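# Place the axle in the empty green saddle

## Task

Put the axle into the green saddle that is currently empty, so that every other object still stands where it started. It only counts if the axle stays there with no robot holding it. At the end, open the gripper and move the arms away.

## Robot and tools

Robots: four identical i2rt Big YAM arms named arm1, arm2, arm3 and arm4. Each has six revolute joints, a two-finger gripper, and a wrist camera (arm1_cam_wrist to arm4_cam_wrist). The hand can reach roughly 1.0 m from the joint-1 axis. A fixed room camera, cam_high, looks down on the scene. The arms do not wait for one another, and each joint moves at its own speed, so a hand can take a wide, curved path between two postures.

Frame: there is one shared scene frame with its origin on the floor and +z pointing up. The "hand" point sits midway between the fingertips. The hand's z axis runs along the fingers, and the fingers open and close along its y axis. Each robot's foot pose is not printed, so hand positions depend on it without showing it.

execute_actions(actions, cameras): actions is a list holding exactly one action, or an empty list, which only returns state and images. An action is an object keyed by robot name. Each robot gets {"joints": {...}}, and every value is an absolute target, not an offset. Joint names, units and allowed ranges (the tolerance for reaching a target is in brackets):
- joint1_rad: -2.879 to 2.879 (±0.045). Rotates the whole arm about its foot; positive is counter-clockwise seen from above; 0 faces the way the foot faces.
- joint2_rad: 0 to 3.141 (±0.14). Shoulder; 0 means the upper arm lies roughly level pointing backward; increasing lifts it up and then forward.
- joint3_rad: 0 to 3.019 (±0.09). Elbow; 0 is fully folded; increasing opens it.
- joint4_rad: -1.692 to 1.57 (±0.055). Hand pitch; positive tilts the fingers up.
- joint5_rad: -1.57 to 1.57 (±0.03). Sideways hand swing; positive goes to the arm's right.
- joint6_rad: -2.094 to 2.094 (±0.035). Hand roll; positive is clockwise when viewed from behind the hand.
- gripper_m: 0 to 0.093 m (±0.003). The fingertip gap; each pad grips with up to about 50 to 62 N.
All motions in one action start together. A joint or robot left out of an action may keep driving toward an earlier target. An unknown key or an out-of-range value rejects the whole call, and nothing moves. cameras is a list of camera names or "all". Leaving it out, or passing null or ["all"], returns every camera; [] returns none. The "pictures" line gives the order of the returned images.

wait(seconds): 0 to 10. Commands nothing new and returns the same state and images as an empty action.

zoom_image(camera, region): region is [x0, y0, x1, y1] in pixels of that camera's latest full image, with (0,0) at the top-left corner. It can be at most 504 by 504.

read_manual(section): returns only URDF licence text ("licences"). It does not move anything.

finished_scene(scene): pass the current scene's number. This is final. Call it only once the axle rests in the saddle on its own and the arms have let go and moved clear.

Reading results: joint_status reports how each commanded joint ended.
- "off_target": the joint stopped short and may still be pushing.
- "contact_stop" or "time_out": the joint now holds where it stopped. After time_out it may keep a nearby target and keep pushing; on_its_own lists such joints. To relieve the push, send the joint its reported position.
- "joint command not followed" (often with a "cause:" line): a self- and inter-arm clearance check blocked that arm's joint targets, though a gripper target still runs. Blocked joints show "not_followed", and the arm may retry them on later actions.
in on_its_own, "held at" is the target a joint holds, not its current position. A joint carrying a load sags. A target very close to the current reading may not move the joint. "MOTOR HOT" warns from 85 °C. At 100 °C an "OVER-TEMPERATURE FAULT" drops that arm until it cools, and its joints read "limit_stop_at_motor_heat"; send the targets again afterwards.

Cameras: calibration is given per camera as an OpenCV pinhole+radial model: K and D, image_wh 504x504, T_world_to_cam as a 4x4 matrix in metres from scene frame to camera, and pos_world. Each scene can differ slightly (room camera up to about 2.3° and 9 mm). Wrist camera poses are computed from joint readings, so they are less accurate. Results list any cameras whose values changed. With joints 1 and 6 at 0 and the hand level and pointing forward, the wrist camera sits on top of the hand looking at the fingertips.

Avoid: pressing two robots hard against each other, which fails the task and ends the run, and hard impacts between arms. No state line reports contact between robots, and the clearance check ignores fingers, gripper housings and wrist cameras, and can react too late. The arm does not stop when it touches something and can push hard, so avoid long pushes, which also overheat motors, as does holding a load for a long time. Do not drop or slam the axle, and do not knock anything onto the floor or out of the work area. Loose objects may occasionally get nudged by outside pushes.

Each tool is called by a JSON object that holds its "method" and its "body", one argument or row to a line.

## Session

{"method": "execute_actions", "body": {
  "actions": []
}}

Scene clock: 0.00 s.
Motor temperatures (°C, as the motors report them): arm1=[24 23 25 21 22 23] | arm2=[25 25 24 25 24 25] | arm3=[25 24 23 23 25 22] | arm4=[25 22 22 24 25 25]
arm1.joint_positions: joint1_rad=+0.636 joint2_rad=+0.559 joint3_rad=+1.416 joint4_rad=-1.424 joint5_rad=+0.046 joint6_rad=-0.451 gripper_m=+0.094
arm1.joint_status: not commanded
arm1.hand: x=-0.5258 y=+0.1913 z=+1.3536 quat_wxyz=(-0.353, -0.219, -0.849, +0.326) (m; scene frame)
arm2.joint_positions: joint1_rad=+0.622 joint2_rad=+0.632 joint3_rad=+1.374 joint4_rad=-1.525 joint5_rad=-0.241 joint6_rad=-0.140 gripper_m=+0.094
arm2.joint_status: not commanded
arm2.hand: x=-0.7920 y=-0.1998 z=+1.3193 quat_wxyz=(-0.102, +0.859, -0.324, -0.383) (m; scene frame)
arm3.joint_positions: joint1_rad=+0.779 joint2_rad=+0.526 joint3_rad=+1.365 joint4_rad=-1.370 joint5_rad=-0.118 joint6_rad=-0.403 gripper_m=+0.094
arm3.joint_status: not commanded
arm3.hand: x=+0.7891 y=+0.2206 z=+1.3012 quat_wxyz=(-0.432, -0.154, -0.854, +0.246) (m; scene frame)
arm4.joint_positions: joint1_rad=+0.820 joint2_rad=+0.423 joint3_rad=+1.339 joint4_rad=-1.536 joint5_rad=+0.030 joint6_rad=+0.009 gripper_m=+0.095
arm4.joint_status: not commanded
arm4.hand: x=+0.5505 y=-0.2487 z=+1.3340 quat_wxyz=(-0.181, +0.817, -0.348, -0.422) (m; scene frame)
pictures: arm1_cam_wrist, arm2_cam_wrist, arm3_cam_wrist, arm4_cam_wrist, cam_high
Images, in order (width x height): arm1_cam_wrist 504x504, arm2_cam_wrist 504x504, arm3_cam_wrist 504x504, arm4_cam_wrist 504x504, cam_high 504x504.

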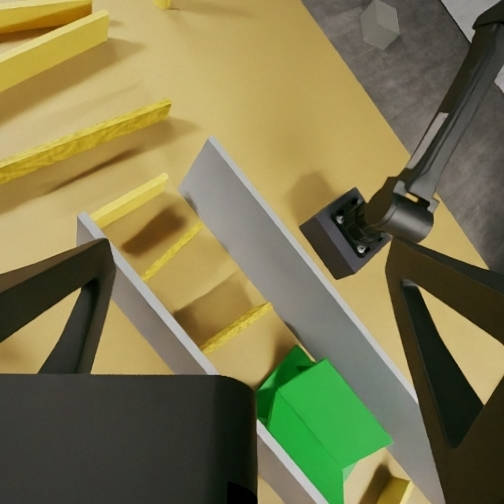

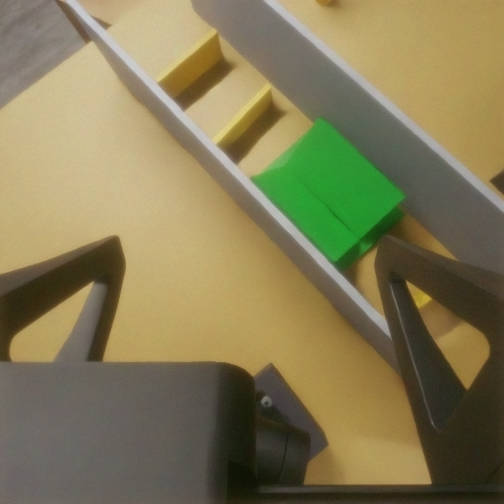

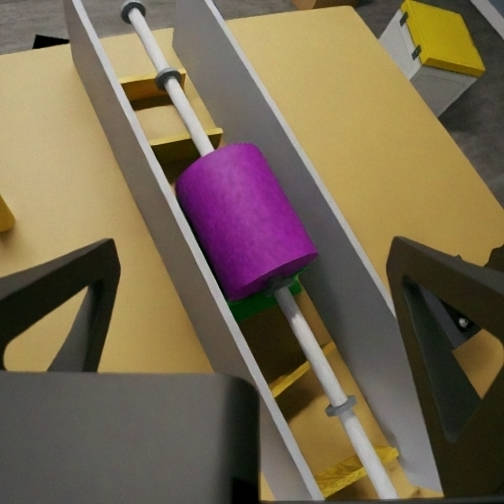

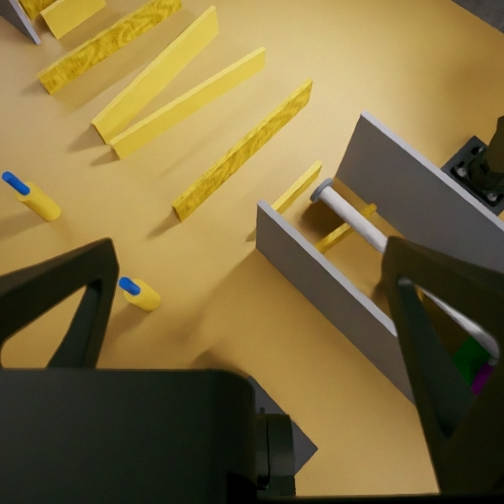

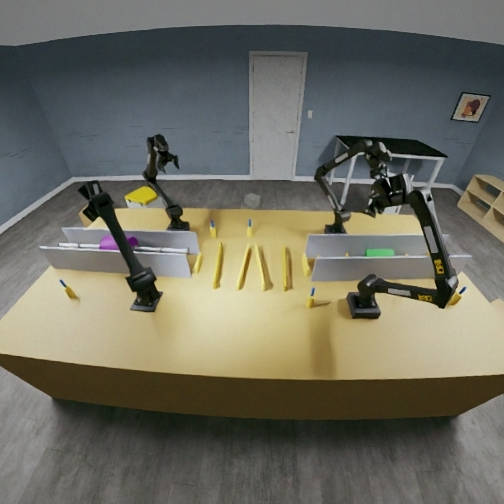

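{"method": "zoom_image", "body": {
  "camera": "arm3_cam_wrist",
  "region": [100, 60, 400, 360]
}}

{"method": "zoom_image", "body": {
  "camera": "cam_high",
  "region": [30, 200, 330, 320]
}}

Region (100, 60, 400, 360) of arm3_cam_wrist's 504x504 image, scaled by 1.680, with more detail than that image has.

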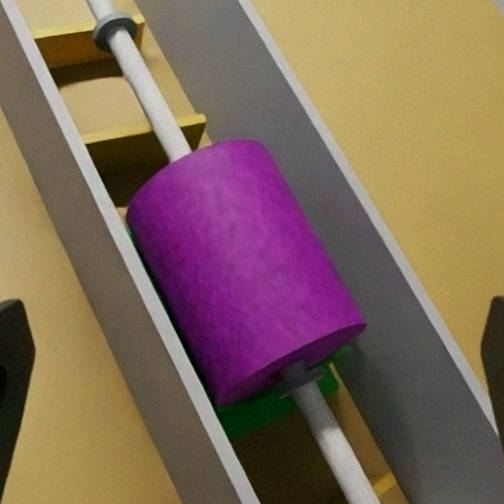

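Region (30, 200, 330, 320) of cam_high's 504x504 image, scaled by 1.680, with more detail than that image has; it fills the top 202 rows of this view, and the rest is white.

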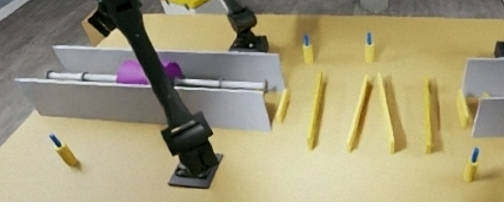

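{"method": "execute_actions", "body": {
  "actions": [
    {"arm3":{"joints":{"joint1_rad":0.346,"joint2_rad":1.2,"joint3_rad":1.136,"joint4_rad":-1.451,"joint5_rad":0,"joint6_rad":1.922}},"arm4":{"joints":{"joint1_rad":-0.905,"joint2_rad":0.8,"joint5_rad":0,"joint6_rad":0.692}},"arm2":{"joints":{"joint1_rad":-1.0,"joint5_rad":0,"joint6_rad":0.57}},"arm1":{"joints":{"joint2_rad":0.4,"joint5_rad":0,"joint3_rad":1.0}}}
  ],
  "cameras": ["cam_high"]
}}

{"method": "execute_actions", "body": {
  "actions": [
    {"arm3":{"joints":{"joint2_rad":1.256}},"arm4":{"joints":{"joint2_rad":1.85,"joint3_rad":1.699,"joint4_rad":-1.389}}}
  ],
  "cameras": ["cam_high","arm3_cam_wrist","arm4_cam_wrist"]
}}

Scene clock: 11.17 s.
Motor temperatures (°C, as the motors report them): arm1=[24 23 27 22 22 23] | arm2=[25 26 26 25 24 25] | arm3=[25 24 25 23 25 22] | arm4=[25 22 24 24 25 25]
arm1.joint_positions: joint1_rad=+0.636 joint2_rad=+0.397 joint3_rad=+0.990 joint4_rad=-1.424 joint5_rad=+0.003 joint6_rad=-0.451 gripper_m=+0.094
arm1.joint_status: all done
arm1.hand: x=-0.5295 y=+0.2052 z=+1.1792 quat_wxyz=(-0.272, -0.223, -0.906, +0.236) (m; scene frame)
arm2.joint_positions: joint1_rad=-0.990 joint2_rad=+0.632 joint3_rad=+1.374 joint4_rad=-1.525 joint5_rad=-0.001 joint6_rad=+0.562 gripper_m=+0.094
arm2.joint_status: all done
arm2.hand: x=-0.4601 y=-0.2337 z=+1.3154 quat_wxyz=(-0.323, +0.004, -0.924, -0.204) (m; scene frame)
arm3.joint_positions: joint1_rad=+0.346 joint2_rad=+1.205 joint3_rad=+1.126 joint4_rad=-1.438 joint5_rad=-0.003 joint6_rad=+1.910 gripper_m=+0.094
arm3.joint_status: all done
arm3.hand: x=+0.7453 y=+0.0228 z=+0.9949 quat_wxyz=(-0.026, -1.000, +0.016, -0.007) (m; scene frame)
arm4.joint_positions: joint1_rad=-0.899 joint2_rad=+0.805 joint3_rad=+1.339 joint4_rad=-1.536 joint5_rad=+0.000 joint6_rad=+0.683 gripper_m=+0.095
arm4.joint_status: all done
arm4.hand: x=+0.8591 y=-0.1872 z=+1.2611 quat_wxyz=(-0.217, -0.018, -0.961, -0.172) (m; scene frame)
pictures: cam_high
Images, in order (width x height): cam_high 504x504.

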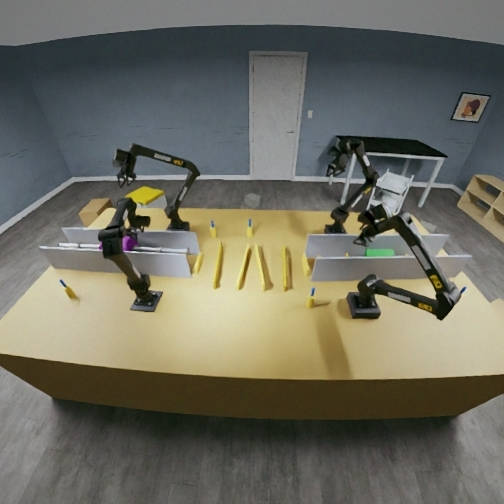

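Scene clock: 12.93 s.
Motor temperatures (°C, as the motors report them): arm1=[24 23 27 22 22 23] | arm2=[25 26 27 25 24 25] | arm3=[25 24 25 23 25 22] | arm4=[25 22 24 24 25 25]
arm1.joint_positions: joint1_rad=+0.636 joint2_rad=+0.397 joint3_rad=+0.990 joint4_rad=-1.424 joint5_rad=+0.003 joint6_rad=-0.451 gripper_m=+0.094
arm1.joint_status: not commanded
arm1.hand: x=-0.5295 y=+0.2052 z=+1.1792 quat_wxyz=(-0.272, -0.223, -0.906, +0.236) (m; scene frame)
arm2.joint_positions: joint1_rad=-0.990 joint2_rad=+0.632 joint3_rad=+1.374 joint4_rad=-1.525 joint5_rad=-0.001 joint6_rad=+0.562 gripper_m=+0.094
arm2.joint_status: not commanded
arm2.hand: x=-0.4601 y=-0.2337 z=+1.3154 quat_wxyz=(-0.323, +0.004, -0.924, -0.204) (m; scene frame)
arm3.joint_positions: joint1_rad=+0.346 joint2_rad=+1.252 joint3_rad=+1.126 joint4_rad=-1.439 joint5_rad=-0.003 joint6_rad=+1.911 gripper_m=+0.094
arm3.joint_status: all done
arm3.hand: x=+0.7465 y=+0.0187 z=+0.9797 quat_wxyz=(-0.003, -1.000, +0.017, +0.000) (m; scene frame)
arm4.joint_positions: joint1_rad=-0.899 joint2_rad=+1.870 joint3_rad=+1.675 joint4_rad=-1.397 joint5_rad=+0.000 joint6_rad=+0.683 gripper_m=+0.095
arm4.joint_status: all done
arm4.hand: x=+1.0951 y=-0.0081 z=+0.9735 quat_wxyz=(+0.012, -0.019, -1.000, +0.008) (m; scene frame)
pictures: arm3_cam_wrist, arm4_cam_wrist, cam_high
camera_calibration (this result's frames):
arm3_cam_wrist: T_world_to_cam=[[0.0462465, 0.998916, 0.00522657, -0.0608135], [0.808755, -0.0405127, 0.586749, -1.17725], [0.586324, -0.0229081, -0.809752, 0.477822], [0, 0, 0, 1]] pos_world=[0.67476, 0.024, 1.07798]
arm4_cam_wrist: T_world_to_cam=[[-0.0452128, -0.998776, 0.0200389, 0.0267907], [-0.800362, 0.0482204, 0.597574, 0.302507], [-0.597809, 0.0109796, -0.801563, 1.55785], [0, 0, 0, 1]] pos_world=[1.17462, -0.00493356, 1.06741]
Images, in order (width x height): arm3_cam_wrist 504x504, arm4_cam_wrist 504x504, cam_high 504x504.

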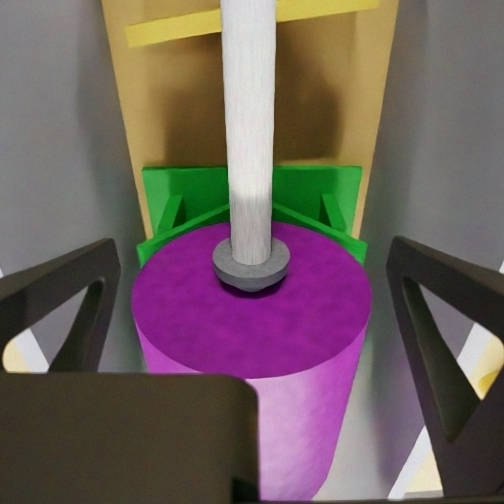

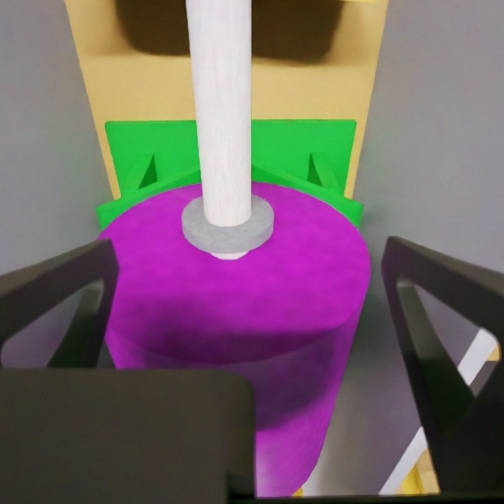

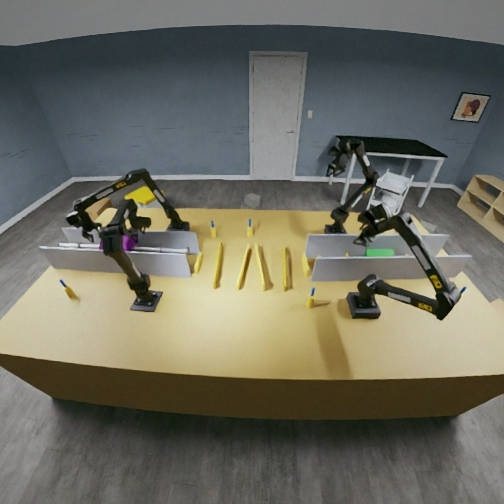

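{"method": "execute_actions", "body": {
  "actions": [
    {"arm3":{"joints":{"joint2_rad":1.321,"joint3_rad":0.946,"joint4_rad":-1.182}},"arm4":{"joints":{"joint1_rad":-0.91,"joint2_rad":1.985,"joint3_rad":1.635,"joint4_rad":-1.186}}}
  ],
  "cameras": ["arm3_cam_wrist","arm4_cam_wrist"]
}}

Scene clock: 15.13 s.
Motor temperatures (°C, as the motors report them): arm1=[24 23 27 22 22 23] | arm2=[25 26 27 25 24 25] | arm3=[25 24 25 23 25 22] | arm4=[25 23 24 24 25 25]
arm1.joint_positions: joint1_rad=+0.636 joint2_rad=+0.397 joint3_rad=+0.990 joint4_rad=-1.424 joint5_rad=+0.003 joint6_rad=-0.451 gripper_m=+0.094
arm1.joint_status: not commanded
arm1.hand: x=-0.5295 y=+0.2052 z=+1.1792 quat_wxyz=(-0.272, -0.223, -0.906, +0.236) (m; scene frame)
arm2.joint_positions: joint1_rad=-0.990 joint2_rad=+0.632 joint3_rad=+1.374 joint4_rad=-1.525 joint5_rad=-0.001 joint6_rad=+0.562 gripper_m=+0.094
arm2.joint_status: not commanded
arm2.hand: x=-0.4601 y=-0.2337 z=+1.3154 quat_wxyz=(-0.323, +0.004, -0.924, -0.204) (m; scene frame)
arm3.joint_positions: joint1_rad=+0.346 joint2_rad=+1.329 joint3_rad=+0.938 joint4_rad=-1.196 joint5_rad=-0.003 joint6_rad=+1.911 gripper_m=+0.094
arm3.joint_status: all done
arm3.hand: x=+0.7454 y=+0.0203 z=+0.8854 quat_wxyz=(+0.007, -1.000, +0.017, +0.004) (m; scene frame)
arm4.joint_positions: joint1_rad=-0.899 joint2_rad=+2.006 joint3_rad=+1.624 joint4_rad=-1.201 joint5_rad=+0.000 joint6_rad=+0.683 gripper_m=+0.095
arm4.joint_status: all done
arm4.hand: x=+1.1155 y=+0.0074 z=+0.8775 quat_wxyz=(+0.009, -0.019, -1.000, +0.005) (m; scene frame)
pictures: arm3_cam_wrist, arm4_cam_wrist
camera_calibration (this result's frames):
arm3_cam_wrist: T_world_to_cam=[[0.0464864, 0.998581, 0.0259823, -0.080413], [0.81265, -0.0529309, 0.580344, -1.11795], [0.580895, -0.00586357, -0.813957, 0.409591], [0, 0, 0, 1]] pos_world=[0.674307, 0.0235267, 0.984271]
arm4_cam_wrist: T_world_to_cam=[[-0.045742, -0.998849, 0.0144486, 0.0506129], [-0.804512, 0.0454087, 0.592198, 0.384814], [-0.592173, 0.0154642, -0.805663, 1.49027], [0, 0, 0, 1]] pos_world=[1.1944, 0.0100349, 0.972035]
Images, in order (width x height): arm3_cam_wrist 504x504, arm4_cam_wrist 504x504.

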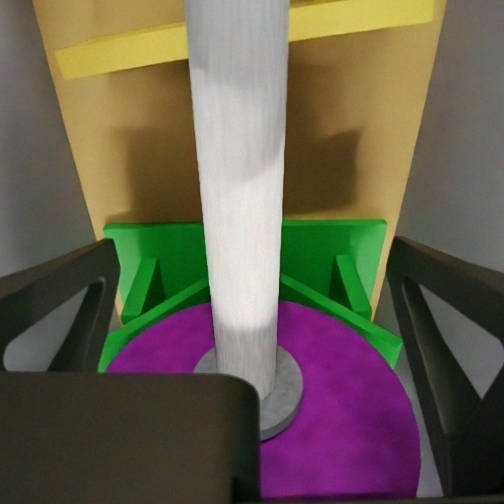

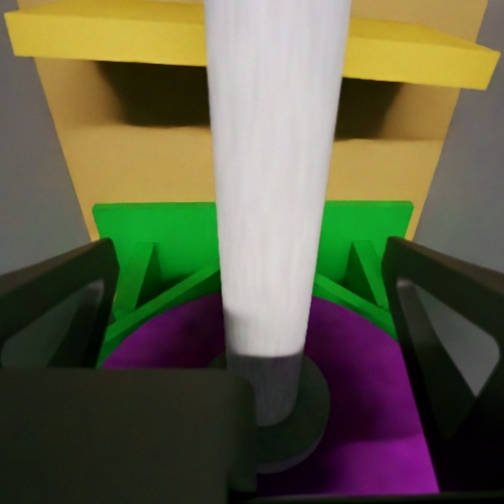

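{"method": "execute_actions", "body": {
  "actions": [
    {"arm3":{"joints":{"joint2_rad":1.365,"joint3_rad":0.894,"joint4_rad":-1.076}},"arm4":{"joints":{"joint1_rad":-0.922}}}
  ],
  "cameras": ["arm3_cam_wrist","arm4_cam_wrist"]
}}

{"method": "execute_actions", "body": {
  "actions": [
    {"arm3":{"joints":{"gripper_m":0.0}},"arm4":{"joints":{"gripper_m":0}}}
  ],
  "cameras": ["arm3_cam_wrist","arm4_cam_wrist"]
}}

Scene clock: 16.87 s.
Motor temperatures (°C, as the motors report them): arm1=[24 23 27 22 22 23] | arm2=[25 26 27 25 24 25] | arm3=[25 24 25 23 25 22] | arm4=[25 23 24 24 25 25]
arm1.joint_positions: joint1_rad=+0.636 joint2_rad=+0.397 joint3_rad=+0.990 joint4_rad=-1.424 joint5_rad=+0.003 joint6_rad=-0.451 gripper_m=+0.094
arm1.joint_status: not commanded
arm1.hand: x=-0.5295 y=+0.2052 z=+1.1792 quat_wxyz=(-0.272, -0.223, -0.906, +0.236) (m; scene frame)
arm2.joint_positions: joint1_rad=-0.990 joint2_rad=+0.632 joint3_rad=+1.374 joint4_rad=-1.525 joint5_rad=-0.001 joint6_rad=+0.562 gripper_m=+0.094
arm2.joint_status: not commanded
arm2.hand: x=-0.4601 y=-0.2337 z=+1.3154 quat_wxyz=(-0.323, +0.004, -0.924, -0.204) (m; scene frame)
arm3.joint_positions: joint1_rad=+0.346 joint2_rad=+1.360 joint3_rad=+0.895 joint4_rad=-1.090 joint5_rad=-0.003 joint6_rad=+1.911 gripper_m=+0.094
arm3.joint_status: all done
arm3.hand: x=+0.7477 y=+0.0124 z=+0.8604 quat_wxyz=(-0.008, -1.000, +0.017, -0.001) (m; scene frame)
arm4.joint_positions: joint1_rad=-0.915 joint2_rad=+2.006 joint3_rad=+1.624 joint4_rad=-1.201 joint5_rad=+0.000 joint6_rad=+0.683 gripper_m=+0.095
arm4.joint_status: all done
arm4.hand: x=+1.1213 y=-0.0004 z=+0.8775 quat_wxyz=(+0.009, -0.027, -1.000, +0.005) (m; scene frame)
pictures: arm3_cam_wrist, arm4_cam_wrist
camera_calibration (this result's frames):
arm3_cam_wrist: T_world_to_cam=[[0.0461822, 0.998923, -0.00443743, -0.0456377], [0.806927, -0.0346866, 0.589632, -1.10968], [0.588843, -0.0308112, -0.80766, 0.376784], [0, 0, 0, 1]] pos_world=[0.675668, 0.0187069, 0.958411]
arm4_cam_wrist: T_world_to_cam=[[-0.0621196, -0.997962, 0.0145849, 0.0612924], [-0.803682, 0.0586806, 0.592159, 0.388961], [-0.591808, 0.025063, -0.805689, 1.49341], [0, 0, 0, 1]] pos_world=[1.20022, 0.000913577, 0.972008]
Images, in order (width x height): arm3_cam_wrist 504x504, arm4_cam_wrist 504x504.

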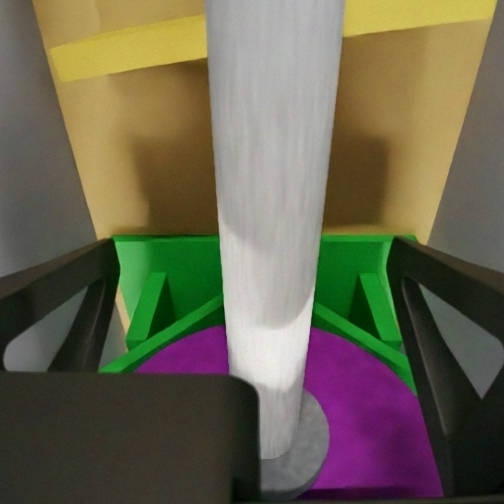

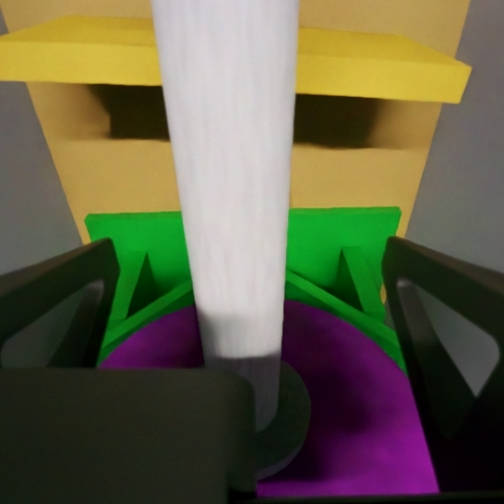

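Scene clock: 17.60 s.
Motor temperatures (°C, as the motors report them): arm1=[24 23 27 22 22 23] | arm2=[25 26 27 25 24 25] | arm3=[25 24 25 23 25 22] | arm4=[25 23 24 24 25 25]
arm1.joint_positions: joint1_rad=+0.636 joint2_rad=+0.397 joint3_rad=+0.990 joint4_rad=-1.424 joint5_rad=+0.003 joint6_rad=-0.451 gripper_m=+0.094
arm1.joint_status: not commanded
arm1.hand: x=-0.5295 y=+0.2052 z=+1.1792 quat_wxyz=(-0.272, -0.223, -0.906, +0.236) (m; scene frame)
arm2.joint_positions: joint1_rad=-0.990 joint2_rad=+0.632 joint3_rad=+1.374 joint4_rad=-1.525 joint5_rad=-0.001 joint6_rad=+0.562 gripper_m=+0.094
arm2.joint_status: not commanded
arm2.hand: x=-0.4601 y=-0.2337 z=+1.3154 quat_wxyz=(-0.323, +0.004, -0.924, -0.204) (m; scene frame)
arm3.joint_positions: joint1_rad=+0.348 joint2_rad=+1.357 joint3_rad=+0.890 joint4_rad=-1.100 joint5_rad=-0.008 joint6_rad=+1.911 gripper_m=+0.023
arm3.joint_status: gripper_m off_target (ended at +0.023, target +0.000)
arm3.hand: x=+0.7478 y=+0.0170 z=+0.8594 quat_wxyz=(-0.001, -1.000, +0.016, -0.001) (m; scene frame)
arm4.joint_positions: joint1_rad=-0.914 joint2_rad=+2.005 joint3_rad=+1.624 joint4_rad=-1.193 joint5_rad=-0.004 joint6_rad=+0.679 gripper_m=+0.023
arm4.joint_status: gripper_m off_target (ended at +0.023, target +0.000)
arm4.hand: x=+1.1218 y=+0.0020 z=+0.8779 quat_wxyz=(+0.007, -0.024, -1.000, +0.001) (m; scene frame)
pictures: arm3_cam_wrist, arm4_cam_wrist
camera_calibration (this result's frames):
arm3_cam_wrist: T_world_to_cam=[[0.0446863, 0.998964, 0.00861175, -0.0603138], [0.806593, -0.0411644, 0.589673, -1.10867], [0.589416, -0.0194041, -0.807597, 0.375421], [0, 0, 0, 1]] pos_world=[0.675664, 0.0218982, 0.957462]
arm4_cam_wrist: T_world_to_cam=[[-0.0565431, -0.998381, 0.00617365, 0.0648447], [-0.806332, 0.0493111, 0.589404, 0.394411], [-0.588754, 0.0283487, -0.807815, 1.49243], [0, 0, 0, 1]] pos_world=[1.20037, 0.00298231, 0.972743]
Images, in order (width x height): arm3_cam_wrist 504x504, arm4_cam_wrist 504x504.

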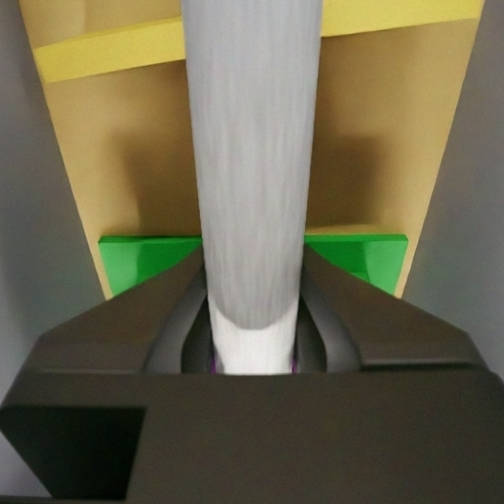

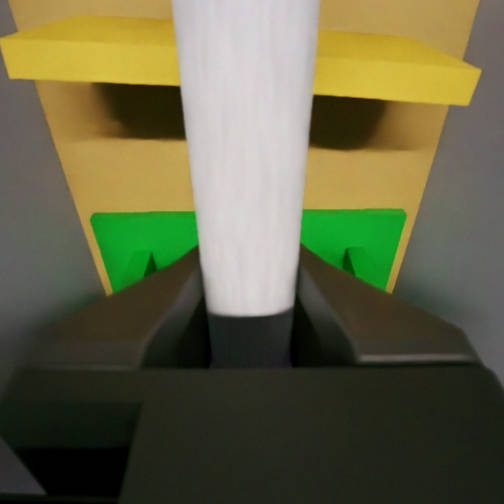

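{"method": "execute_actions", "body": {
  "actions": [
    {"arm3":{"joints":{"joint2_rad":1.237,"joint3_rad":1.098,"joint4_rad":-1.34}},"arm4":{"joints":{"joint2_rad":1.85,"joint3_rad":1.80,"joint4_rad":-1.375}}}
  ],
  "cameras": ["arm3_cam_wrist","cam_high"]
}}

Scene clock: 21.97 s.
Motor temperatures (°C, as the motors report them): arm1=[24 23 28 22 22 23] | arm2=[25 26 28 25 24 25] | arm3=[25 24 26 23 25 22] | arm4=[25 24 25 24 25 25]
arm1.joint_positions: joint1_rad=+0.636 joint2_rad=+0.397 joint3_rad=+0.990 joint4_rad=-1.424 joint5_rad=+0.003 joint6_rad=-0.451 gripper_m=+0.094
arm1.joint_status: not commanded
arm1.hand: x=-0.5295 y=+0.2052 z=+1.1792 quat_wxyz=(-0.272, -0.223, -0.906, +0.236) (m; scene frame)
arm2.joint_positions: joint1_rad=-0.990 joint2_rad=+0.632 joint3_rad=+1.374 joint4_rad=-1.525 joint5_rad=-0.001 joint6_rad=+0.562 gripper_m=+0.094
arm2.joint_status: not commanded
arm2.hand: x=-0.4601 y=-0.2337 z=+1.3154 quat_wxyz=(-0.323, +0.004, -0.924, -0.204) (m; scene frame)
arm3.joint_positions: joint1_rad=+0.345 joint2_rad=+1.262 joint3_rad=+1.026 joint4_rad=-1.321 joint5_rad=-0.022 joint6_rad=+1.927 gripper_m=+0.023
arm3.joint_status: all done
arm3.hand: x=+0.7485 y=+0.0212 z=+0.9393 quat_wxyz=(-0.004, -1.000, +0.025, -0.010) (m; scene frame)
arm4.joint_positions: joint1_rad=-0.914 joint2_rad=+1.903 joint3_rad=+1.718 joint4_rad=-1.360 joint5_rad=+0.006 joint6_rad=+0.696 gripper_m=+0.023
arm4.joint_status: all done
arm4.hand: x=+1.1198 y=-0.0022 z=+0.9710 quat_wxyz=(-0.008, -0.033, -0.999, -0.004) (m; scene frame)
pictures: arm3_cam_wrist, cam_high
camera_calibration (this result's frames):
arm3_cam_wrist: T_world_to_cam=[[0.0634293, 0.997977, 0.00427238, -0.075146], [0.795542, -0.0531469, 0.603563, -1.16065], [0.602569, -0.0348847, -0.797304, 0.42039], [0, 0, 0, 1]] pos_world=[0.674799, 0.0279743, 1.03603]
Images, in order (width x height): arm3_cam_wrist 504x504, cam_high 504x504.

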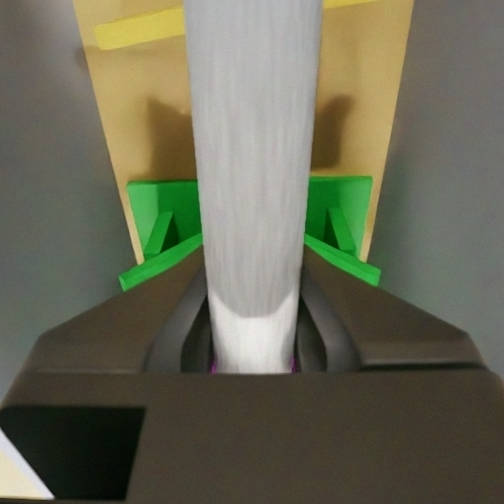

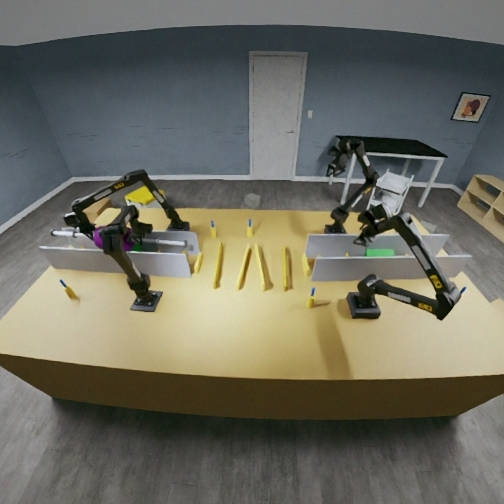

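{"method": "execute_actions", "body": {
  "actions": [
    {"arm3":{"joints":{"joint1_rad":0.055,"joint2_rad":1.195,"joint3_rad":1.055,"joint4_rad":-1.34,"joint6_rad":1.615}},"arm4":{"joints":{"joint1_rad":-0.786,"joint2_rad":1.70,"joint3_rad":1.52,"joint4_rad":-1.275,"joint6_rad":0.81}}}
  ],
  "cameras": ["arm3_cam_wrist","arm4_cam_wrist"]
}}

Scene clock: 26.47 s.
Motor temperatures (°C, as the motors report them): arm1=[24 23 28 22 22 23] | arm2=[25 26 28 25 24 25] | arm3=[25 24 27 23 26 23] | arm4=[25 24 26 24 25 25]
arm1.joint_positions: joint1_rad=+0.636 joint2_rad=+0.397 joint3_rad=+0.990 joint4_rad=-1.424 joint5_rad=+0.003 joint6_rad=-0.451 gripper_m=+0.094
arm1.joint_status: not commanded
arm1.hand: x=-0.5295 y=+0.2052 z=+1.1792 quat_wxyz=(-0.272, -0.223, -0.906, +0.236) (m; scene frame)
arm2.joint_positions: joint1_rad=-0.990 joint2_rad=+0.632 joint3_rad=+1.374 joint4_rad=-1.525 joint5_rad=-0.001 joint6_rad=+0.562 gripper_m=+0.094
arm2.joint_status: not commanded
arm2.hand: x=-0.4601 y=-0.2337 z=+1.3154 quat_wxyz=(-0.323, +0.004, -0.924, -0.204) (m; scene frame)
arm3.joint_positions: joint1_rad=+0.060 joint2_rad=+1.239 joint3_rad=+1.021 joint4_rad=-1.348 joint5_rad=-0.008 joint6_rad=+1.589 gripper_m=+0.023
arm3.joint_status: all done
arm3.hand: x=+0.6489 y=+0.0135 z=+0.9451 quat_wxyz=(-0.003, -1.000, -0.002, -0.001) (m; scene frame)
arm4.joint_positions: joint1_rad=-0.781 joint2_rad=+1.754 joint3_rad=+1.483 joint4_rad=-1.302 joint5_rad=+0.002 joint6_rad=+0.775 gripper_m=+0.023
arm4.joint_status: joint6_rad time_out (moved +0.079 of +0.114); the others done
arm4.on_its_own: joint6_rad reads +0.775 and still pushes toward +0.810 since a time_out
arm4.hand: x=+1.0211 y=+0.0126 z=+0.9636 quat_wxyz=(+0.005, -0.006, -1.000, +0.003) (m; scene frame)
pictures: arm3_cam_wrist, arm4_cam_wrist
camera_calibration (this result's frames):
arm3_cam_wrist: T_world_to_cam=[[0.00999008, 0.999938, 0.00490939, -0.0271547], [0.808237, -0.0109655, 0.588756, -1.08019], [0.588773, -0.00191377, -0.808296, 0.503669], [0, 0, 0, 1]] pos_world=[0.576774, 0.0162721, 1.04322]
arm4_cam_wrist: T_world_to_cam=[[-0.0195456, -0.999765, 0.00938864, 0.0284337], [-0.810518, 0.0213425, 0.585325, 0.270675], [-0.585387, 0.00383086, -0.810745, 1.50177], [0, 0, 0, 1]] pos_world=[1.09906, 0.0168971, 1.05885]
Images, in order (width x height): arm3_cam_wrist 504x504, arm4_cam_wrist 504x504.

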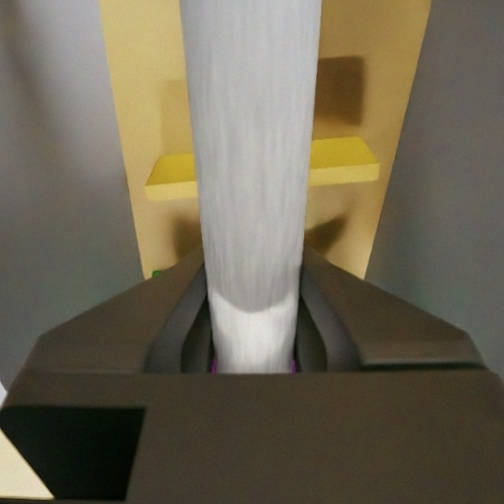

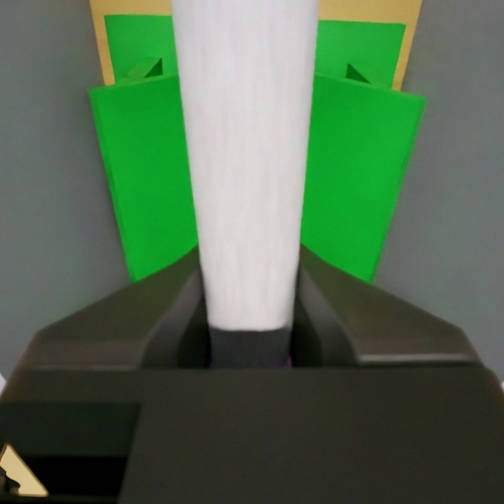

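{"method": "execute_actions", "body": {
  "actions": [
    {"arm3":{"joints":{"joint1_rad":-0.244,"joint6_rad":1.32}},"arm4":{"joints":{"joint1_rad":-0.635,"joint2_rad":1.535,"joint3_rad":1.286,"joint4_rad":-1.215,"joint6_rad":0.958}}}
  ],
  "cameras": []
}}

{"method": "execute_actions", "body": {
  "actions": [
    {"arm3":{"joints":{"joint1_rad":-0.507,"joint2_rad":1.315,"joint3_rad":1.172,"joint4_rad":-1.315,"joint6_rad":1.058}},"arm4":{"joints":{"joint1_rad":-0.433,"joint2_rad":1.417,"joint3_rad":1.146,"joint4_rad":-1.2,"joint6_rad":1.16}}}
  ],
  "cameras": ["arm4_cam_wrist"]
}}

Scene clock: 28.53 s.
Motor temperatures (°C, as the motors report them): arm1=[24 23 28 22 22 23] | arm2=[25 26 28 25 24 25] | arm3=[25 25 28 23 26 23] | arm4=[25 24 26 24 25 25]
arm1.joint_positions: joint1_rad=+0.636 joint2_rad=+0.397 joint3_rad=+0.990 joint4_rad=-1.424 joint5_rad=+0.003 joint6_rad=-0.451 gripper_m=+0.094
arm1.joint_status: not commanded
arm1.hand: x=-0.5295 y=+0.2052 z=+1.1792 quat_wxyz=(-0.272, -0.223, -0.906, +0.236) (m; scene frame)
arm2.joint_positions: joint1_rad=-0.990 joint2_rad=+0.632 joint3_rad=+1.374 joint4_rad=-1.525 joint5_rad=-0.001 joint6_rad=+0.562 gripper_m=+0.094
arm2.joint_status: not commanded
arm2.hand: x=-0.4601 y=-0.2337 z=+1.3154 quat_wxyz=(-0.323, +0.004, -0.924, -0.204) (m; scene frame)
arm3.joint_positions: joint1_rad=-0.244 joint2_rad=+1.239 joint3_rad=+1.016 joint4_rad=-1.348 joint5_rad=-0.008 joint6_rad=+1.320 gripper_m=+0.023
arm3.joint_status: all done
arm3.hand: x=+0.5481 y=+0.0282 z=+0.9438 quat_wxyz=(-0.002, -1.000, +0.016, -0.001) (m; scene frame)
arm4.joint_positions: joint1_rad=-0.628 joint2_rad=+1.582 joint3_rad=+1.254 joint4_rad=-1.234 joint5_rad=-0.003 joint6_rad=+0.962 gripper_m=+0.023
arm4.joint_status: all done
arm4.hand: x=+0.9194 y=+0.0137 z=+0.9617 quat_wxyz=(+0.003, -0.023, -1.000, -0.003) (m; scene frame)
pictures: none
No camera images: the call's "cameras" was empty. Leave "cameras" out to get every camera's image.

Scene clock: 29.50 s.
Motor temperatures (°C, as the motors report them): arm1=[24 23 28 22 22 23] | arm2=[25 26 28 25 24 25] | arm3=[25 25 28 23 26 23] | arm4=[25 24 26 24 25 25]
arm1.joint_positions: joint1_rad=+0.636 joint2_rad=+0.397 joint3_rad=+0.990 joint4_rad=-1.424 joint5_rad=+0.003 joint6_rad=-0.451 gripper_m=+0.094
arm1.joint_status: not commanded
arm1.hand: x=-0.5295 y=+0.2052 z=+1.1792 quat_wxyz=(-0.272, -0.223, -0.906, +0.236) (m; scene frame)
arm2.joint_positions: joint1_rad=-0.990 joint2_rad=+0.632 joint3_rad=+1.374 joint4_rad=-1.525 joint5_rad=-0.001 joint6_rad=+0.562 gripper_m=+0.094
arm2.joint_status: not commanded
arm2.hand: x=-0.4601 y=-0.2337 z=+1.3154 quat_wxyz=(-0.323, +0.004, -0.924, -0.204) (m; scene frame)
arm3.joint_positions: joint1_rad=-0.510 joint2_rad=+1.343 joint3_rad=+1.084 joint4_rad=-1.324 joint5_rad=-0.014 joint6_rad=+1.053 gripper_m=+0.023
arm3.joint_status: all done
arm3.hand: x=+0.4502 y=+0.0347 z=+0.9353 quat_wxyz=(+0.001, -1.000, +0.015, -0.006) (m; scene frame)
arm4.joint_positions: joint1_rad=-0.421 joint2_rad=+1.466 joint3_rad=+1.115 joint4_rad=-1.206 joint5_rad=+0.003 joint6_rad=+1.167 gripper_m=+0.023
arm4.joint_status: all done
arm4.hand: x=+0.8202 y=+0.0210 z=+0.9600 quat_wxyz=(+0.000, -0.022, -1.000, -0.004) (m; scene frame)
pictures: arm4_cam_wrist
camera_calibration (this result's frames):
arm4_cam_wrist: T_world_to_cam=[[-0.0520789, -0.998633, -0.00456957, 0.0729818], [-0.815039, 0.0398595, 0.578033, 0.120156], [-0.577061, 0.0338277, -0.816001, 1.37879], [0, 0, 0, 1]] pos_world=[0.89738, 0.0214512, 1.05598]
Images, in order (width x height): arm4_cam_wrist 504x504.

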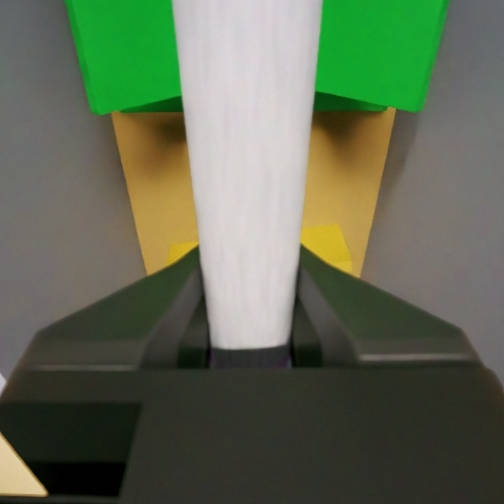

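{"method": "execute_actions", "body": {
  "actions": [
    {"arm3":{"joints":{"joint1_rad":-0.707,"joint2_rad":1.455,"joint3_rad":1.335,"joint4_rad":-1.33,"joint6_rad":0.858}},"arm4":{"joints":{"joint1_rad":-0.192,"joint2_rad":1.338,"joint3_rad":1.06,"joint4_rad":-1.216,"joint6_rad":1.404}},"arm2":{"joints":{"joint1_rad":-0.92,"joint2_rad":1.2,"joint3_rad":1.9,"joint4_rad":-1.65,"joint6_rad":0.69}}}
  ],
  "cameras": []
}}

{"method": "execute_actions", "body": {
  "actions": [
    {"arm3":{"joints":{"joint1_rad":-0.858,"joint2_rad":1.63,"joint3_rad":1.55,"joint4_rad":-1.375,"joint6_rad":0.707}},"arm4":{"joints":{"joint1_rad":0.075,"joint6_rad":1.67}},"arm2":{"joints":{"joint2_rad":1.7,"joint3_rad":2.265}}}
  ],
  "cameras": []
}}

{"method": "execute_actions", "body": {
  "actions": [
    {"arm3":{"joints":{"joint1_rad":-0.971,"joint2_rad":1.835,"joint3_rad":1.842,"joint4_rad":-1.455,"joint6_rad":0.594}},"arm4":{"joints":{"joint1_rad":0.329,"joint2_rad":1.405,"joint3_rad":1.16,"joint6_rad":1.924}},"arm2":{"joints":{"joint2_rad":2.05}}}
  ],
  "cameras": ["arm2_cam_wrist","cam_high"]
}}

Scene clock: 33.17 s.
Motor temperatures (°C, as the motors report them): arm1=[24 23 28 22 22 23] | arm2=[25 26 29 25 24 25] | arm3=[25 25 30 23 26 23] | arm4=[25 24 26 24 25 25]
arm1.joint_positions: joint1_rad=+0.636 joint2_rad=+0.397 joint3_rad=+0.990 joint4_rad=-1.424 joint5_rad=+0.003 joint6_rad=-0.451 gripper_m=+0.094
arm1.joint_status: not commanded
arm1.hand: x=-0.5295 y=+0.2052 z=+1.1792 quat_wxyz=(-0.272, -0.223, -0.906, +0.236) (m; scene frame)
arm2.joint_positions: joint1_rad=-0.930 joint2_rad=+1.204 joint3_rad=+1.843 joint4_rad=-1.636 joint5_rad=-0.001 joint6_rad=+0.682 gripper_m=+0.094
arm2.joint_status: all done
arm2.hand: x=-0.3241 y=-0.1186 z=+1.3508 quat_wxyz=(-0.223, -0.025, -0.959, -0.171) (m; scene frame)
arm3.joint_positions: joint1_rad=-0.711 joint2_rad=+1.489 joint3_rad=+1.244 joint4_rad=-1.331 joint5_rad=-0.015 joint6_rad=+0.857 gripper_m=+0.023
arm3.joint_status: joint3_rad time_out (moved +0.159 of +0.251); the others done
arm3.on_its_own: joint3_rad reads +1.244 and still pushes toward +1.335 since a time_out
arm3.hand: x=+0.3510 y=+0.0357 z=+0.9394 quat_wxyz=(-0.004, -1.000, +0.018, -0.004) (m; scene frame)
arm4.joint_positions: joint1_rad=-0.181 joint2_rad=+1.381 joint3_rad=+1.030 joint4_rad=-1.208 joint5_rad=+0.004 joint6_rad=+1.414 gripper_m=+0.023
arm4.joint_status: all done
arm4.hand: x=+0.7200 y=+0.0206 z=+0.9620 quat_wxyz=(+0.001, -0.025, -1.000, -0.004) (m; scene frame)
pictures: none
No camera images: the call's "cameras" was empty. Leave "cameras" out to get every camera's image.

not run: a stop came earlier in this reply.

not run: a stop came earlier in this reply.

{"method": "execute_actions", "body": {
  "actions": [
    {"arm3":{"joints":{"joint1_rad":-0.853,"joint2_rad":1.63,"joint3_rad":1.55,"joint4_rad":-1.375,"joint6_rad":0.71}},"arm4":{"joints":{"joint1_rad":0.08,"joint6_rad":1.672}},"arm2":{"joints":{"joint2_rad":1.7,"joint3_rad":2.29}}}
  ],
  "cameras": []
}}

{"method": "execute_actions", "body": {
  "actions": [
    {"arm3":{"joints":{"joint1_rad":-0.968,"joint2_rad":1.83,"joint3_rad":1.838,"joint4_rad":-1.455,"joint6_rad":0.596}},"arm4":{"joints":{"joint1_rad":0.335,"joint2_rad":1.405,"joint3_rad":1.16,"joint6_rad":1.926}},"arm2":{"joints":{"joint2_rad":2.04}}}
  ],
  "cameras": ["arm2_cam_wrist","cam_high"]
}}

Scene clock: 36.30 s.
Motor temperatures (°C, as the motors report them): arm1=[24 23 28 22 22 23] | arm2=[25 26 29 25 24 25] | arm3=[25 25 31 23 26 23] | arm4=[25 24 26 24 25 25]
arm1.joint_positions: joint1_rad=+0.636 joint2_rad=+0.397 joint3_rad=+0.990 joint4_rad=-1.424 joint5_rad=+0.003 joint6_rad=-0.451 gripper_m=+0.094
arm1.joint_status: not commanded
arm1.hand: x=-0.5295 y=+0.2052 z=+1.1792 quat_wxyz=(-0.272, -0.223, -0.906, +0.236) (m; scene frame)
arm2.joint_positions: joint1_rad=-0.930 joint2_rad=+1.703 joint3_rad=+2.234 joint4_rad=-1.641 joint5_rad=-0.001 joint6_rad=+0.683 gripper_m=+0.094
arm2.joint_status: all done
arm2.hand: x=-0.1719 y=-0.0080 z=+1.2905 quat_wxyz=(-0.180, -0.026, -0.974, -0.137) (m; scene frame)
arm3.joint_positions: joint1_rad=-0.860 joint2_rad=+1.671 joint3_rad=+1.459 joint4_rad=-1.374 joint5_rad=-0.013 joint6_rad=+0.699 gripper_m=+0.023
arm3.joint_status: joint3_rad time_out (moved +0.215 of +0.306); the others done
arm3.on_its_own: joint3_rad reads +1.459 and still pushes toward +1.550 since a time_out
arm3.hand: x=+0.2533 y=+0.0396 z=+0.9394 quat_wxyz=(-0.001, -1.000, +0.014, -0.007) (m; scene frame)
arm4.joint_positions: joint1_rad=+0.083 joint2_rad=+1.381 joint3_rad=+1.030 joint4_rad=-1.208 joint5_rad=+0.007 joint6_rad=+1.668 gripper_m=+0.023
arm4.joint_status: all done
arm4.hand: x=+0.6213 y=+0.0284 z=+0.9628 quat_wxyz=(+0.001, -0.020, -1.000, -0.005) (m; scene frame)
pictures: none
No camera images: the call's "cameras" was empty. Leave "cameras" out to get every camera's image.

not run: a stop came earlier in this reply.

{"method": "execute_actions", "body": {
  "actions": [
    {"arm3":{"joints":{"joint1_rad":-0.968,"joint2_rad":1.825,"joint3_rad":1.838,"joint4_rad":-1.445,"joint6_rad":0.59}},"arm4":{"joints":{"joint1_rad":0.335,"joint2_rad":1.405,"joint3_rad":1.15,"joint6_rad":1.924}},"arm2":{"joints":{"joint2_rad":2.04}}}
  ],
  "cameras": ["arm2_cam_wrist","cam_high"]
}}

Scene clock: 39.50 s.
Motor temperatures (°C, as the motors report them): arm1=[24 23 28 22 22 23] | arm2=[25 26 30 25 24 25] | arm3=[25 25 32 23 26 23] | arm4=[25 24 26 24 25 25]
arm1.joint_positions: joint1_rad=+0.636 joint2_rad=+0.397 joint3_rad=+0.990 joint4_rad=-1.424 joint5_rad=+0.003 joint6_rad=-0.451 gripper_m=+0.094
arm1.joint_status: not commanded
arm1.hand: x=-0.5295 y=+0.2052 z=+1.1792 quat_wxyz=(-0.272, -0.223, -0.906, +0.236) (m; scene frame)
arm2.joint_positions: joint1_rad=-0.930 joint2_rad=+2.037 joint3_rad=+2.268 joint4_rad=-1.641 joint5_rad=-0.001 joint6_rad=+0.683 gripper_m=+0.094
arm2.joint_status: all done
arm2.hand: x=-0.1027 y=+0.0418 z=+1.1030 quat_wxyz=(-0.063, -0.026, -0.997, -0.047) (m; scene frame)
arm3.joint_positions: joint1_rad=-0.970 joint2_rad=+1.873 joint3_rad=+1.737 joint4_rad=-1.438 joint5_rad=-0.014 joint6_rad=+0.596 gripper_m=+0.023
arm3.joint_status: joint3_rad time_out (moved +0.278 of +0.379); the others done
arm3.on_its_own: joint3_rad reads +1.737 and still pushes toward +1.838 since a time_out
arm3.hand: x=+0.1536 y=+0.0413 z=+0.9397 quat_wxyz=(-0.006, -1.000, +0.017, -0.002) (m; scene frame)
arm4.joint_positions: joint1_rad=+0.338 joint2_rad=+1.438 joint3_rad=+1.074 joint4_rad=-1.208 joint5_rad=+0.002 joint6_rad=+1.931 gripper_m=+0.023
arm4.joint_status: all done
arm4.hand: x=+0.5205 y=+0.0270 z=+0.9585 quat_wxyz=(+0.003, -0.024, -1.000, +0.002) (m; scene frame)
pictures: arm2_cam_wrist, cam_high
camera_calibration (this result's frames):
arm2_cam_wrist: T_world_to_cam=[[-0.0467089, -0.993891, -0.0999967, 0.149257], [-0.874909, -0.00760148, 0.484227, -0.616176], [-0.482029, 0.110106, -0.869209, 1.03071], [0, 0, 0, 1]] pos_world=[-0.0352939, 0.0301742, 1.2092]
Images, in order (width x height): arm2_cam_wrist 504x504, cam_high 504x504.

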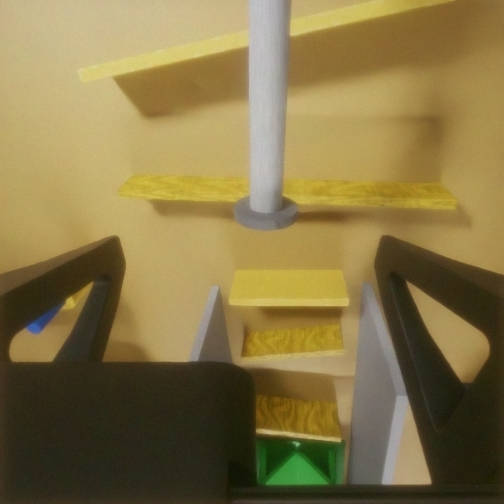

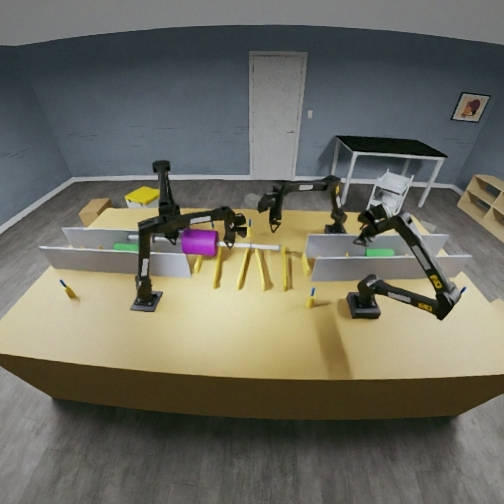

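{"method": "execute_actions", "body": {
  "actions": [
    {"arm2":{"joints":{"joint1_rad":-0.912,"joint2_rad":2.155,"joint3_rad":2.085,"joint4_rad":-1.47}}}
  ],
  "cameras": ["arm2_cam_wrist","cam_high"]
}}

Scene clock: 42.20 s.
Motor temperatures (°C, as the motors report them): arm1=[24 23 29 22 22 23] | arm2=[25 27 30 25 24 25] | arm3=[25 26 33 23 26 23] | arm4=[25 24 27 24 25 25]
arm1.joint_positions: joint1_rad=+0.636 joint2_rad=+0.397 joint3_rad=+0.990 joint4_rad=-1.424 joint5_rad=+0.003 joint6_rad=-0.451 gripper_m=+0.094
arm1.joint_status: not commanded
arm1.hand: x=-0.5295 y=+0.2052 z=+1.1792 quat_wxyz=(-0.272, -0.223, -0.906, +0.236) (m; scene frame)
arm2.joint_positions: joint1_rad=-0.924 joint2_rad=+2.165 joint3_rad=+2.078 joint4_rad=-1.486 joint5_rad=-0.001 joint6_rad=+0.683 gripper_m=+0.094
arm2.joint_status: all done
arm2.hand: x=-0.0999 y=+0.0477 z=+0.9471 quat_wxyz=(+0.002, -0.024, -1.000, +0.003) (m; scene frame)
arm3.joint_positions: joint1_rad=-0.970 joint2_rad=+1.873 joint3_rad=+1.737 joint4_rad=-1.438 joint5_rad=-0.014 joint6_rad=+0.596 gripper_m=+0.023
arm3.joint_status: not commanded
arm3.on_its_own: joint3_rad reads +1.737 and still pushes toward +1.838 since a time_out
arm3.hand: x=+0.1536 y=+0.0413 z=+0.9397 quat_wxyz=(-0.006, -1.000, +0.017, -0.002) (m; scene frame)
arm4.joint_positions: joint1_rad=+0.338 joint2_rad=+1.438 joint3_rad=+1.074 joint4_rad=-1.208 joint5_rad=+0.002 joint6_rad=+1.931 gripper_m=+0.023
arm4.joint_status: not commanded
arm4.hand: x=+0.5205 y=+0.0270 z=+0.9585 quat_wxyz=(+0.003, -0.024, -1.000, +0.002) (m; scene frame)
pictures: arm2_cam_wrist, cam_high
camera_calibration (this result's frames):
arm2_cam_wrist: T_world_to_cam=[[-0.0482696, -0.998832, 0.00235766, 0.0428128], [-0.804021, 0.0402555, 0.593236, -0.63667], [-0.592638, 0.0267397, -0.805025, 0.828044], [0, 0, 0, 1]] pos_world=[-0.0190995, 0.0462506, 1.04419]
Images, in order (width x height): arm2_cam_wrist 504x504, cam_high 504x504.

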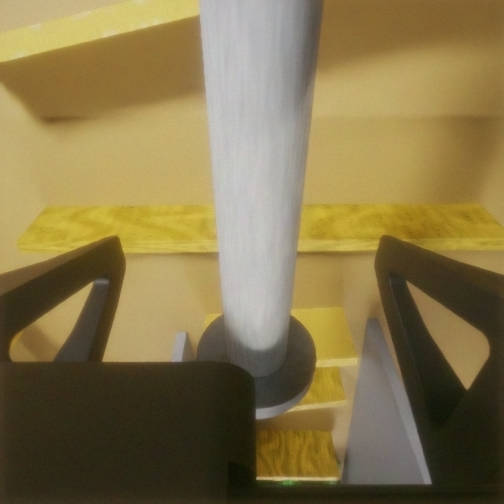

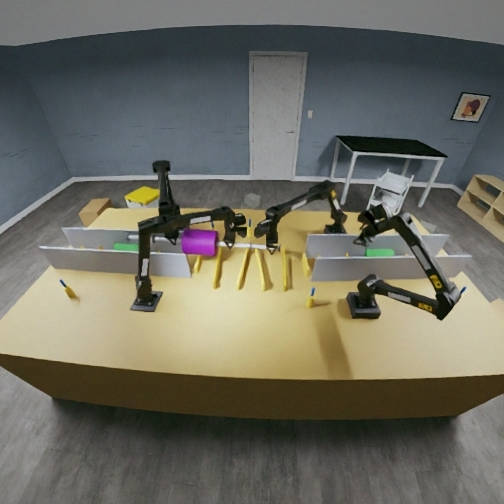

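{"method": "execute_actions", "body": {
  "actions": [
    {"arm2":{"joints":{"gripper_m":0}}}
  ],
  "cameras": []
}}

{"method": "execute_actions", "body": {
  "actions": [
    {"arm2":{"joints":{"joint2_rad":2.13,"joint3_rad":2.13}},"arm3":{"joints":{"joint2_rad":1.86,"joint3_rad":1.76}},"arm4":{"joints":{"joint2_rad":1.39}}}
  ],
  "cameras": ["arm2_cam_wrist"]
}}

Scene clock: 43.70 s.
Motor temperatures (°C, as the motors report them): arm1=[24 23 29 22 22 23] | arm2=[25 27 30 25 24 25] | arm3=[25 26 33 23 26 23] | arm4=[25 24 27 24 25 25]
arm1.joint_positions: joint1_rad=+0.636 joint2_rad=+0.397 joint3_rad=+0.990 joint4_rad=-1.424 joint5_rad=+0.003 joint6_rad=-0.451 gripper_m=+0.094
arm1.joint_status: not commanded
arm1.hand: x=-0.5295 y=+0.2052 z=+1.1792 quat_wxyz=(-0.272, -0.223, -0.906, +0.236) (m; scene frame)
arm2.joint_positions: joint1_rad=-0.924 joint2_rad=+2.165 joint3_rad=+2.078 joint4_rad=-1.485 joint5_rad=+0.002 joint6_rad=+0.684 gripper_m=+0.024
arm2.joint_status: gripper_m off_target (ended at +0.024, target +0.000)
arm2.hand: x=-0.0996 y=+0.0475 z=+0.9471 quat_wxyz=(+0.001, -0.024, -1.000, +0.003) (m; scene frame)
arm3.joint_positions: joint1_rad=-0.971 joint2_rad=+1.873 joint3_rad=+1.737 joint4_rad=-1.442 joint5_rad=-0.011 joint6_rad=+0.596 gripper_m=+0.023
arm3.joint_status: not commanded
arm3.on_its_own: joint3_rad reads +1.737 and still pushes toward +1.838 since a time_out
arm3.hand: x=+0.1539 y=+0.0426 z=+0.9397 quat_wxyz=(-0.004, -1.000, +0.018, -0.003) (m; scene frame)
arm4.joint_positions: joint1_rad=+0.338 joint2_rad=+1.438 joint3_rad=+1.074 joint4_rad=-1.208 joint5_rad=+0.002 joint6_rad=+1.932 gripper_m=+0.023
arm4.joint_status: not commanded
arm4.hand: x=+0.5207 y=+0.0270 z=+0.9585 quat_wxyz=(+0.003, -0.025, -1.000, +0.002) (m; scene frame)
pictures: none
No camera images: the call's "cameras" was empty. Leave "cameras" out to get every camera's image.

Scene clock: 44.30 s.
Motor temperatures (°C, as the motors report them): arm1=[24 23 29 22 22 23] | arm2=[25 27 30 25 24 25] | arm3=[25 26 33 23 26 23] | arm4=[25 24 27 24 25 25]
arm1.joint_positions: joint1_rad=+0.636 joint2_rad=+0.397 joint3_rad=+0.990 joint4_rad=-1.424 joint5_rad=+0.003 joint6_rad=-0.451 gripper_m=+0.094
arm1.joint_status: not commanded
arm1.hand: x=-0.5295 y=+0.2052 z=+1.1792 quat_wxyz=(-0.272, -0.223, -0.906, +0.236) (m; scene frame)
arm2.joint_positions: joint1_rad=-0.924 joint2_rad=+2.163 joint3_rad=+2.078 joint4_rad=-1.485 joint5_rad=+0.002 joint6_rad=+0.684 gripper_m=+0.024
arm2.joint_status: all done
arm2.hand: x=-0.0996 y=+0.0475 z=+0.9484 quat_wxyz=(+0.000, -0.024, -1.000, +0.003) (m; scene frame)
arm3.joint_positions: joint1_rad=-0.971 joint2_rad=+1.874 joint3_rad=+1.737 joint4_rad=-1.442 joint5_rad=-0.011 joint6_rad=+0.596 gripper_m=+0.023
arm3.joint_status: all done
arm3.hand: x=+0.1539 y=+0.0426 z=+0.9395 quat_wxyz=(-0.003, -1.000, +0.018, -0.003) (m; scene frame)
arm4.joint_positions: joint1_rad=+0.338 joint2_rad=+1.438 joint3_rad=+1.074 joint4_rad=-1.208 joint5_rad=+0.002 joint6_rad=+1.932 gripper_m=+0.023
arm4.joint_status: all done
arm4.hand: x=+0.5207 y=+0.0270 z=+0.9585 quat_wxyz=(+0.003, -0.025, -1.000, +0.002) (m; scene frame)
pictures: arm2_cam_wrist
camera_calibration (this result's frames):
arm2_cam_wrist: T_world_to_cam=[[-0.0490225, -0.998794, 0.00268827, 0.0421828], [-0.805888, 0.041144, 0.590637, -0.634904], [-0.590036, 0.026788, -0.806933, 0.8313], [0, 0, 0, 1]] pos_world=[-0.0190969, 0.0459855, 1.04569]
Images, in order (width x height): arm2_cam_wrist 504x504.

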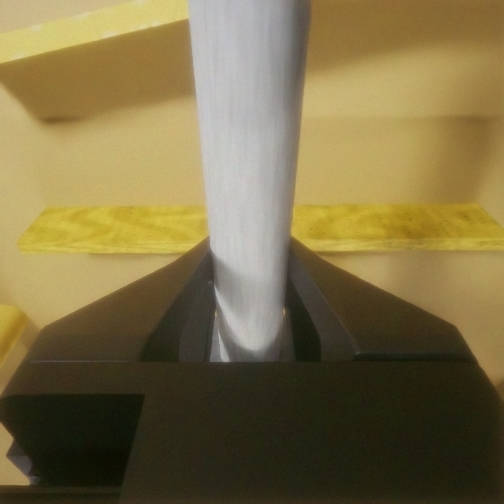

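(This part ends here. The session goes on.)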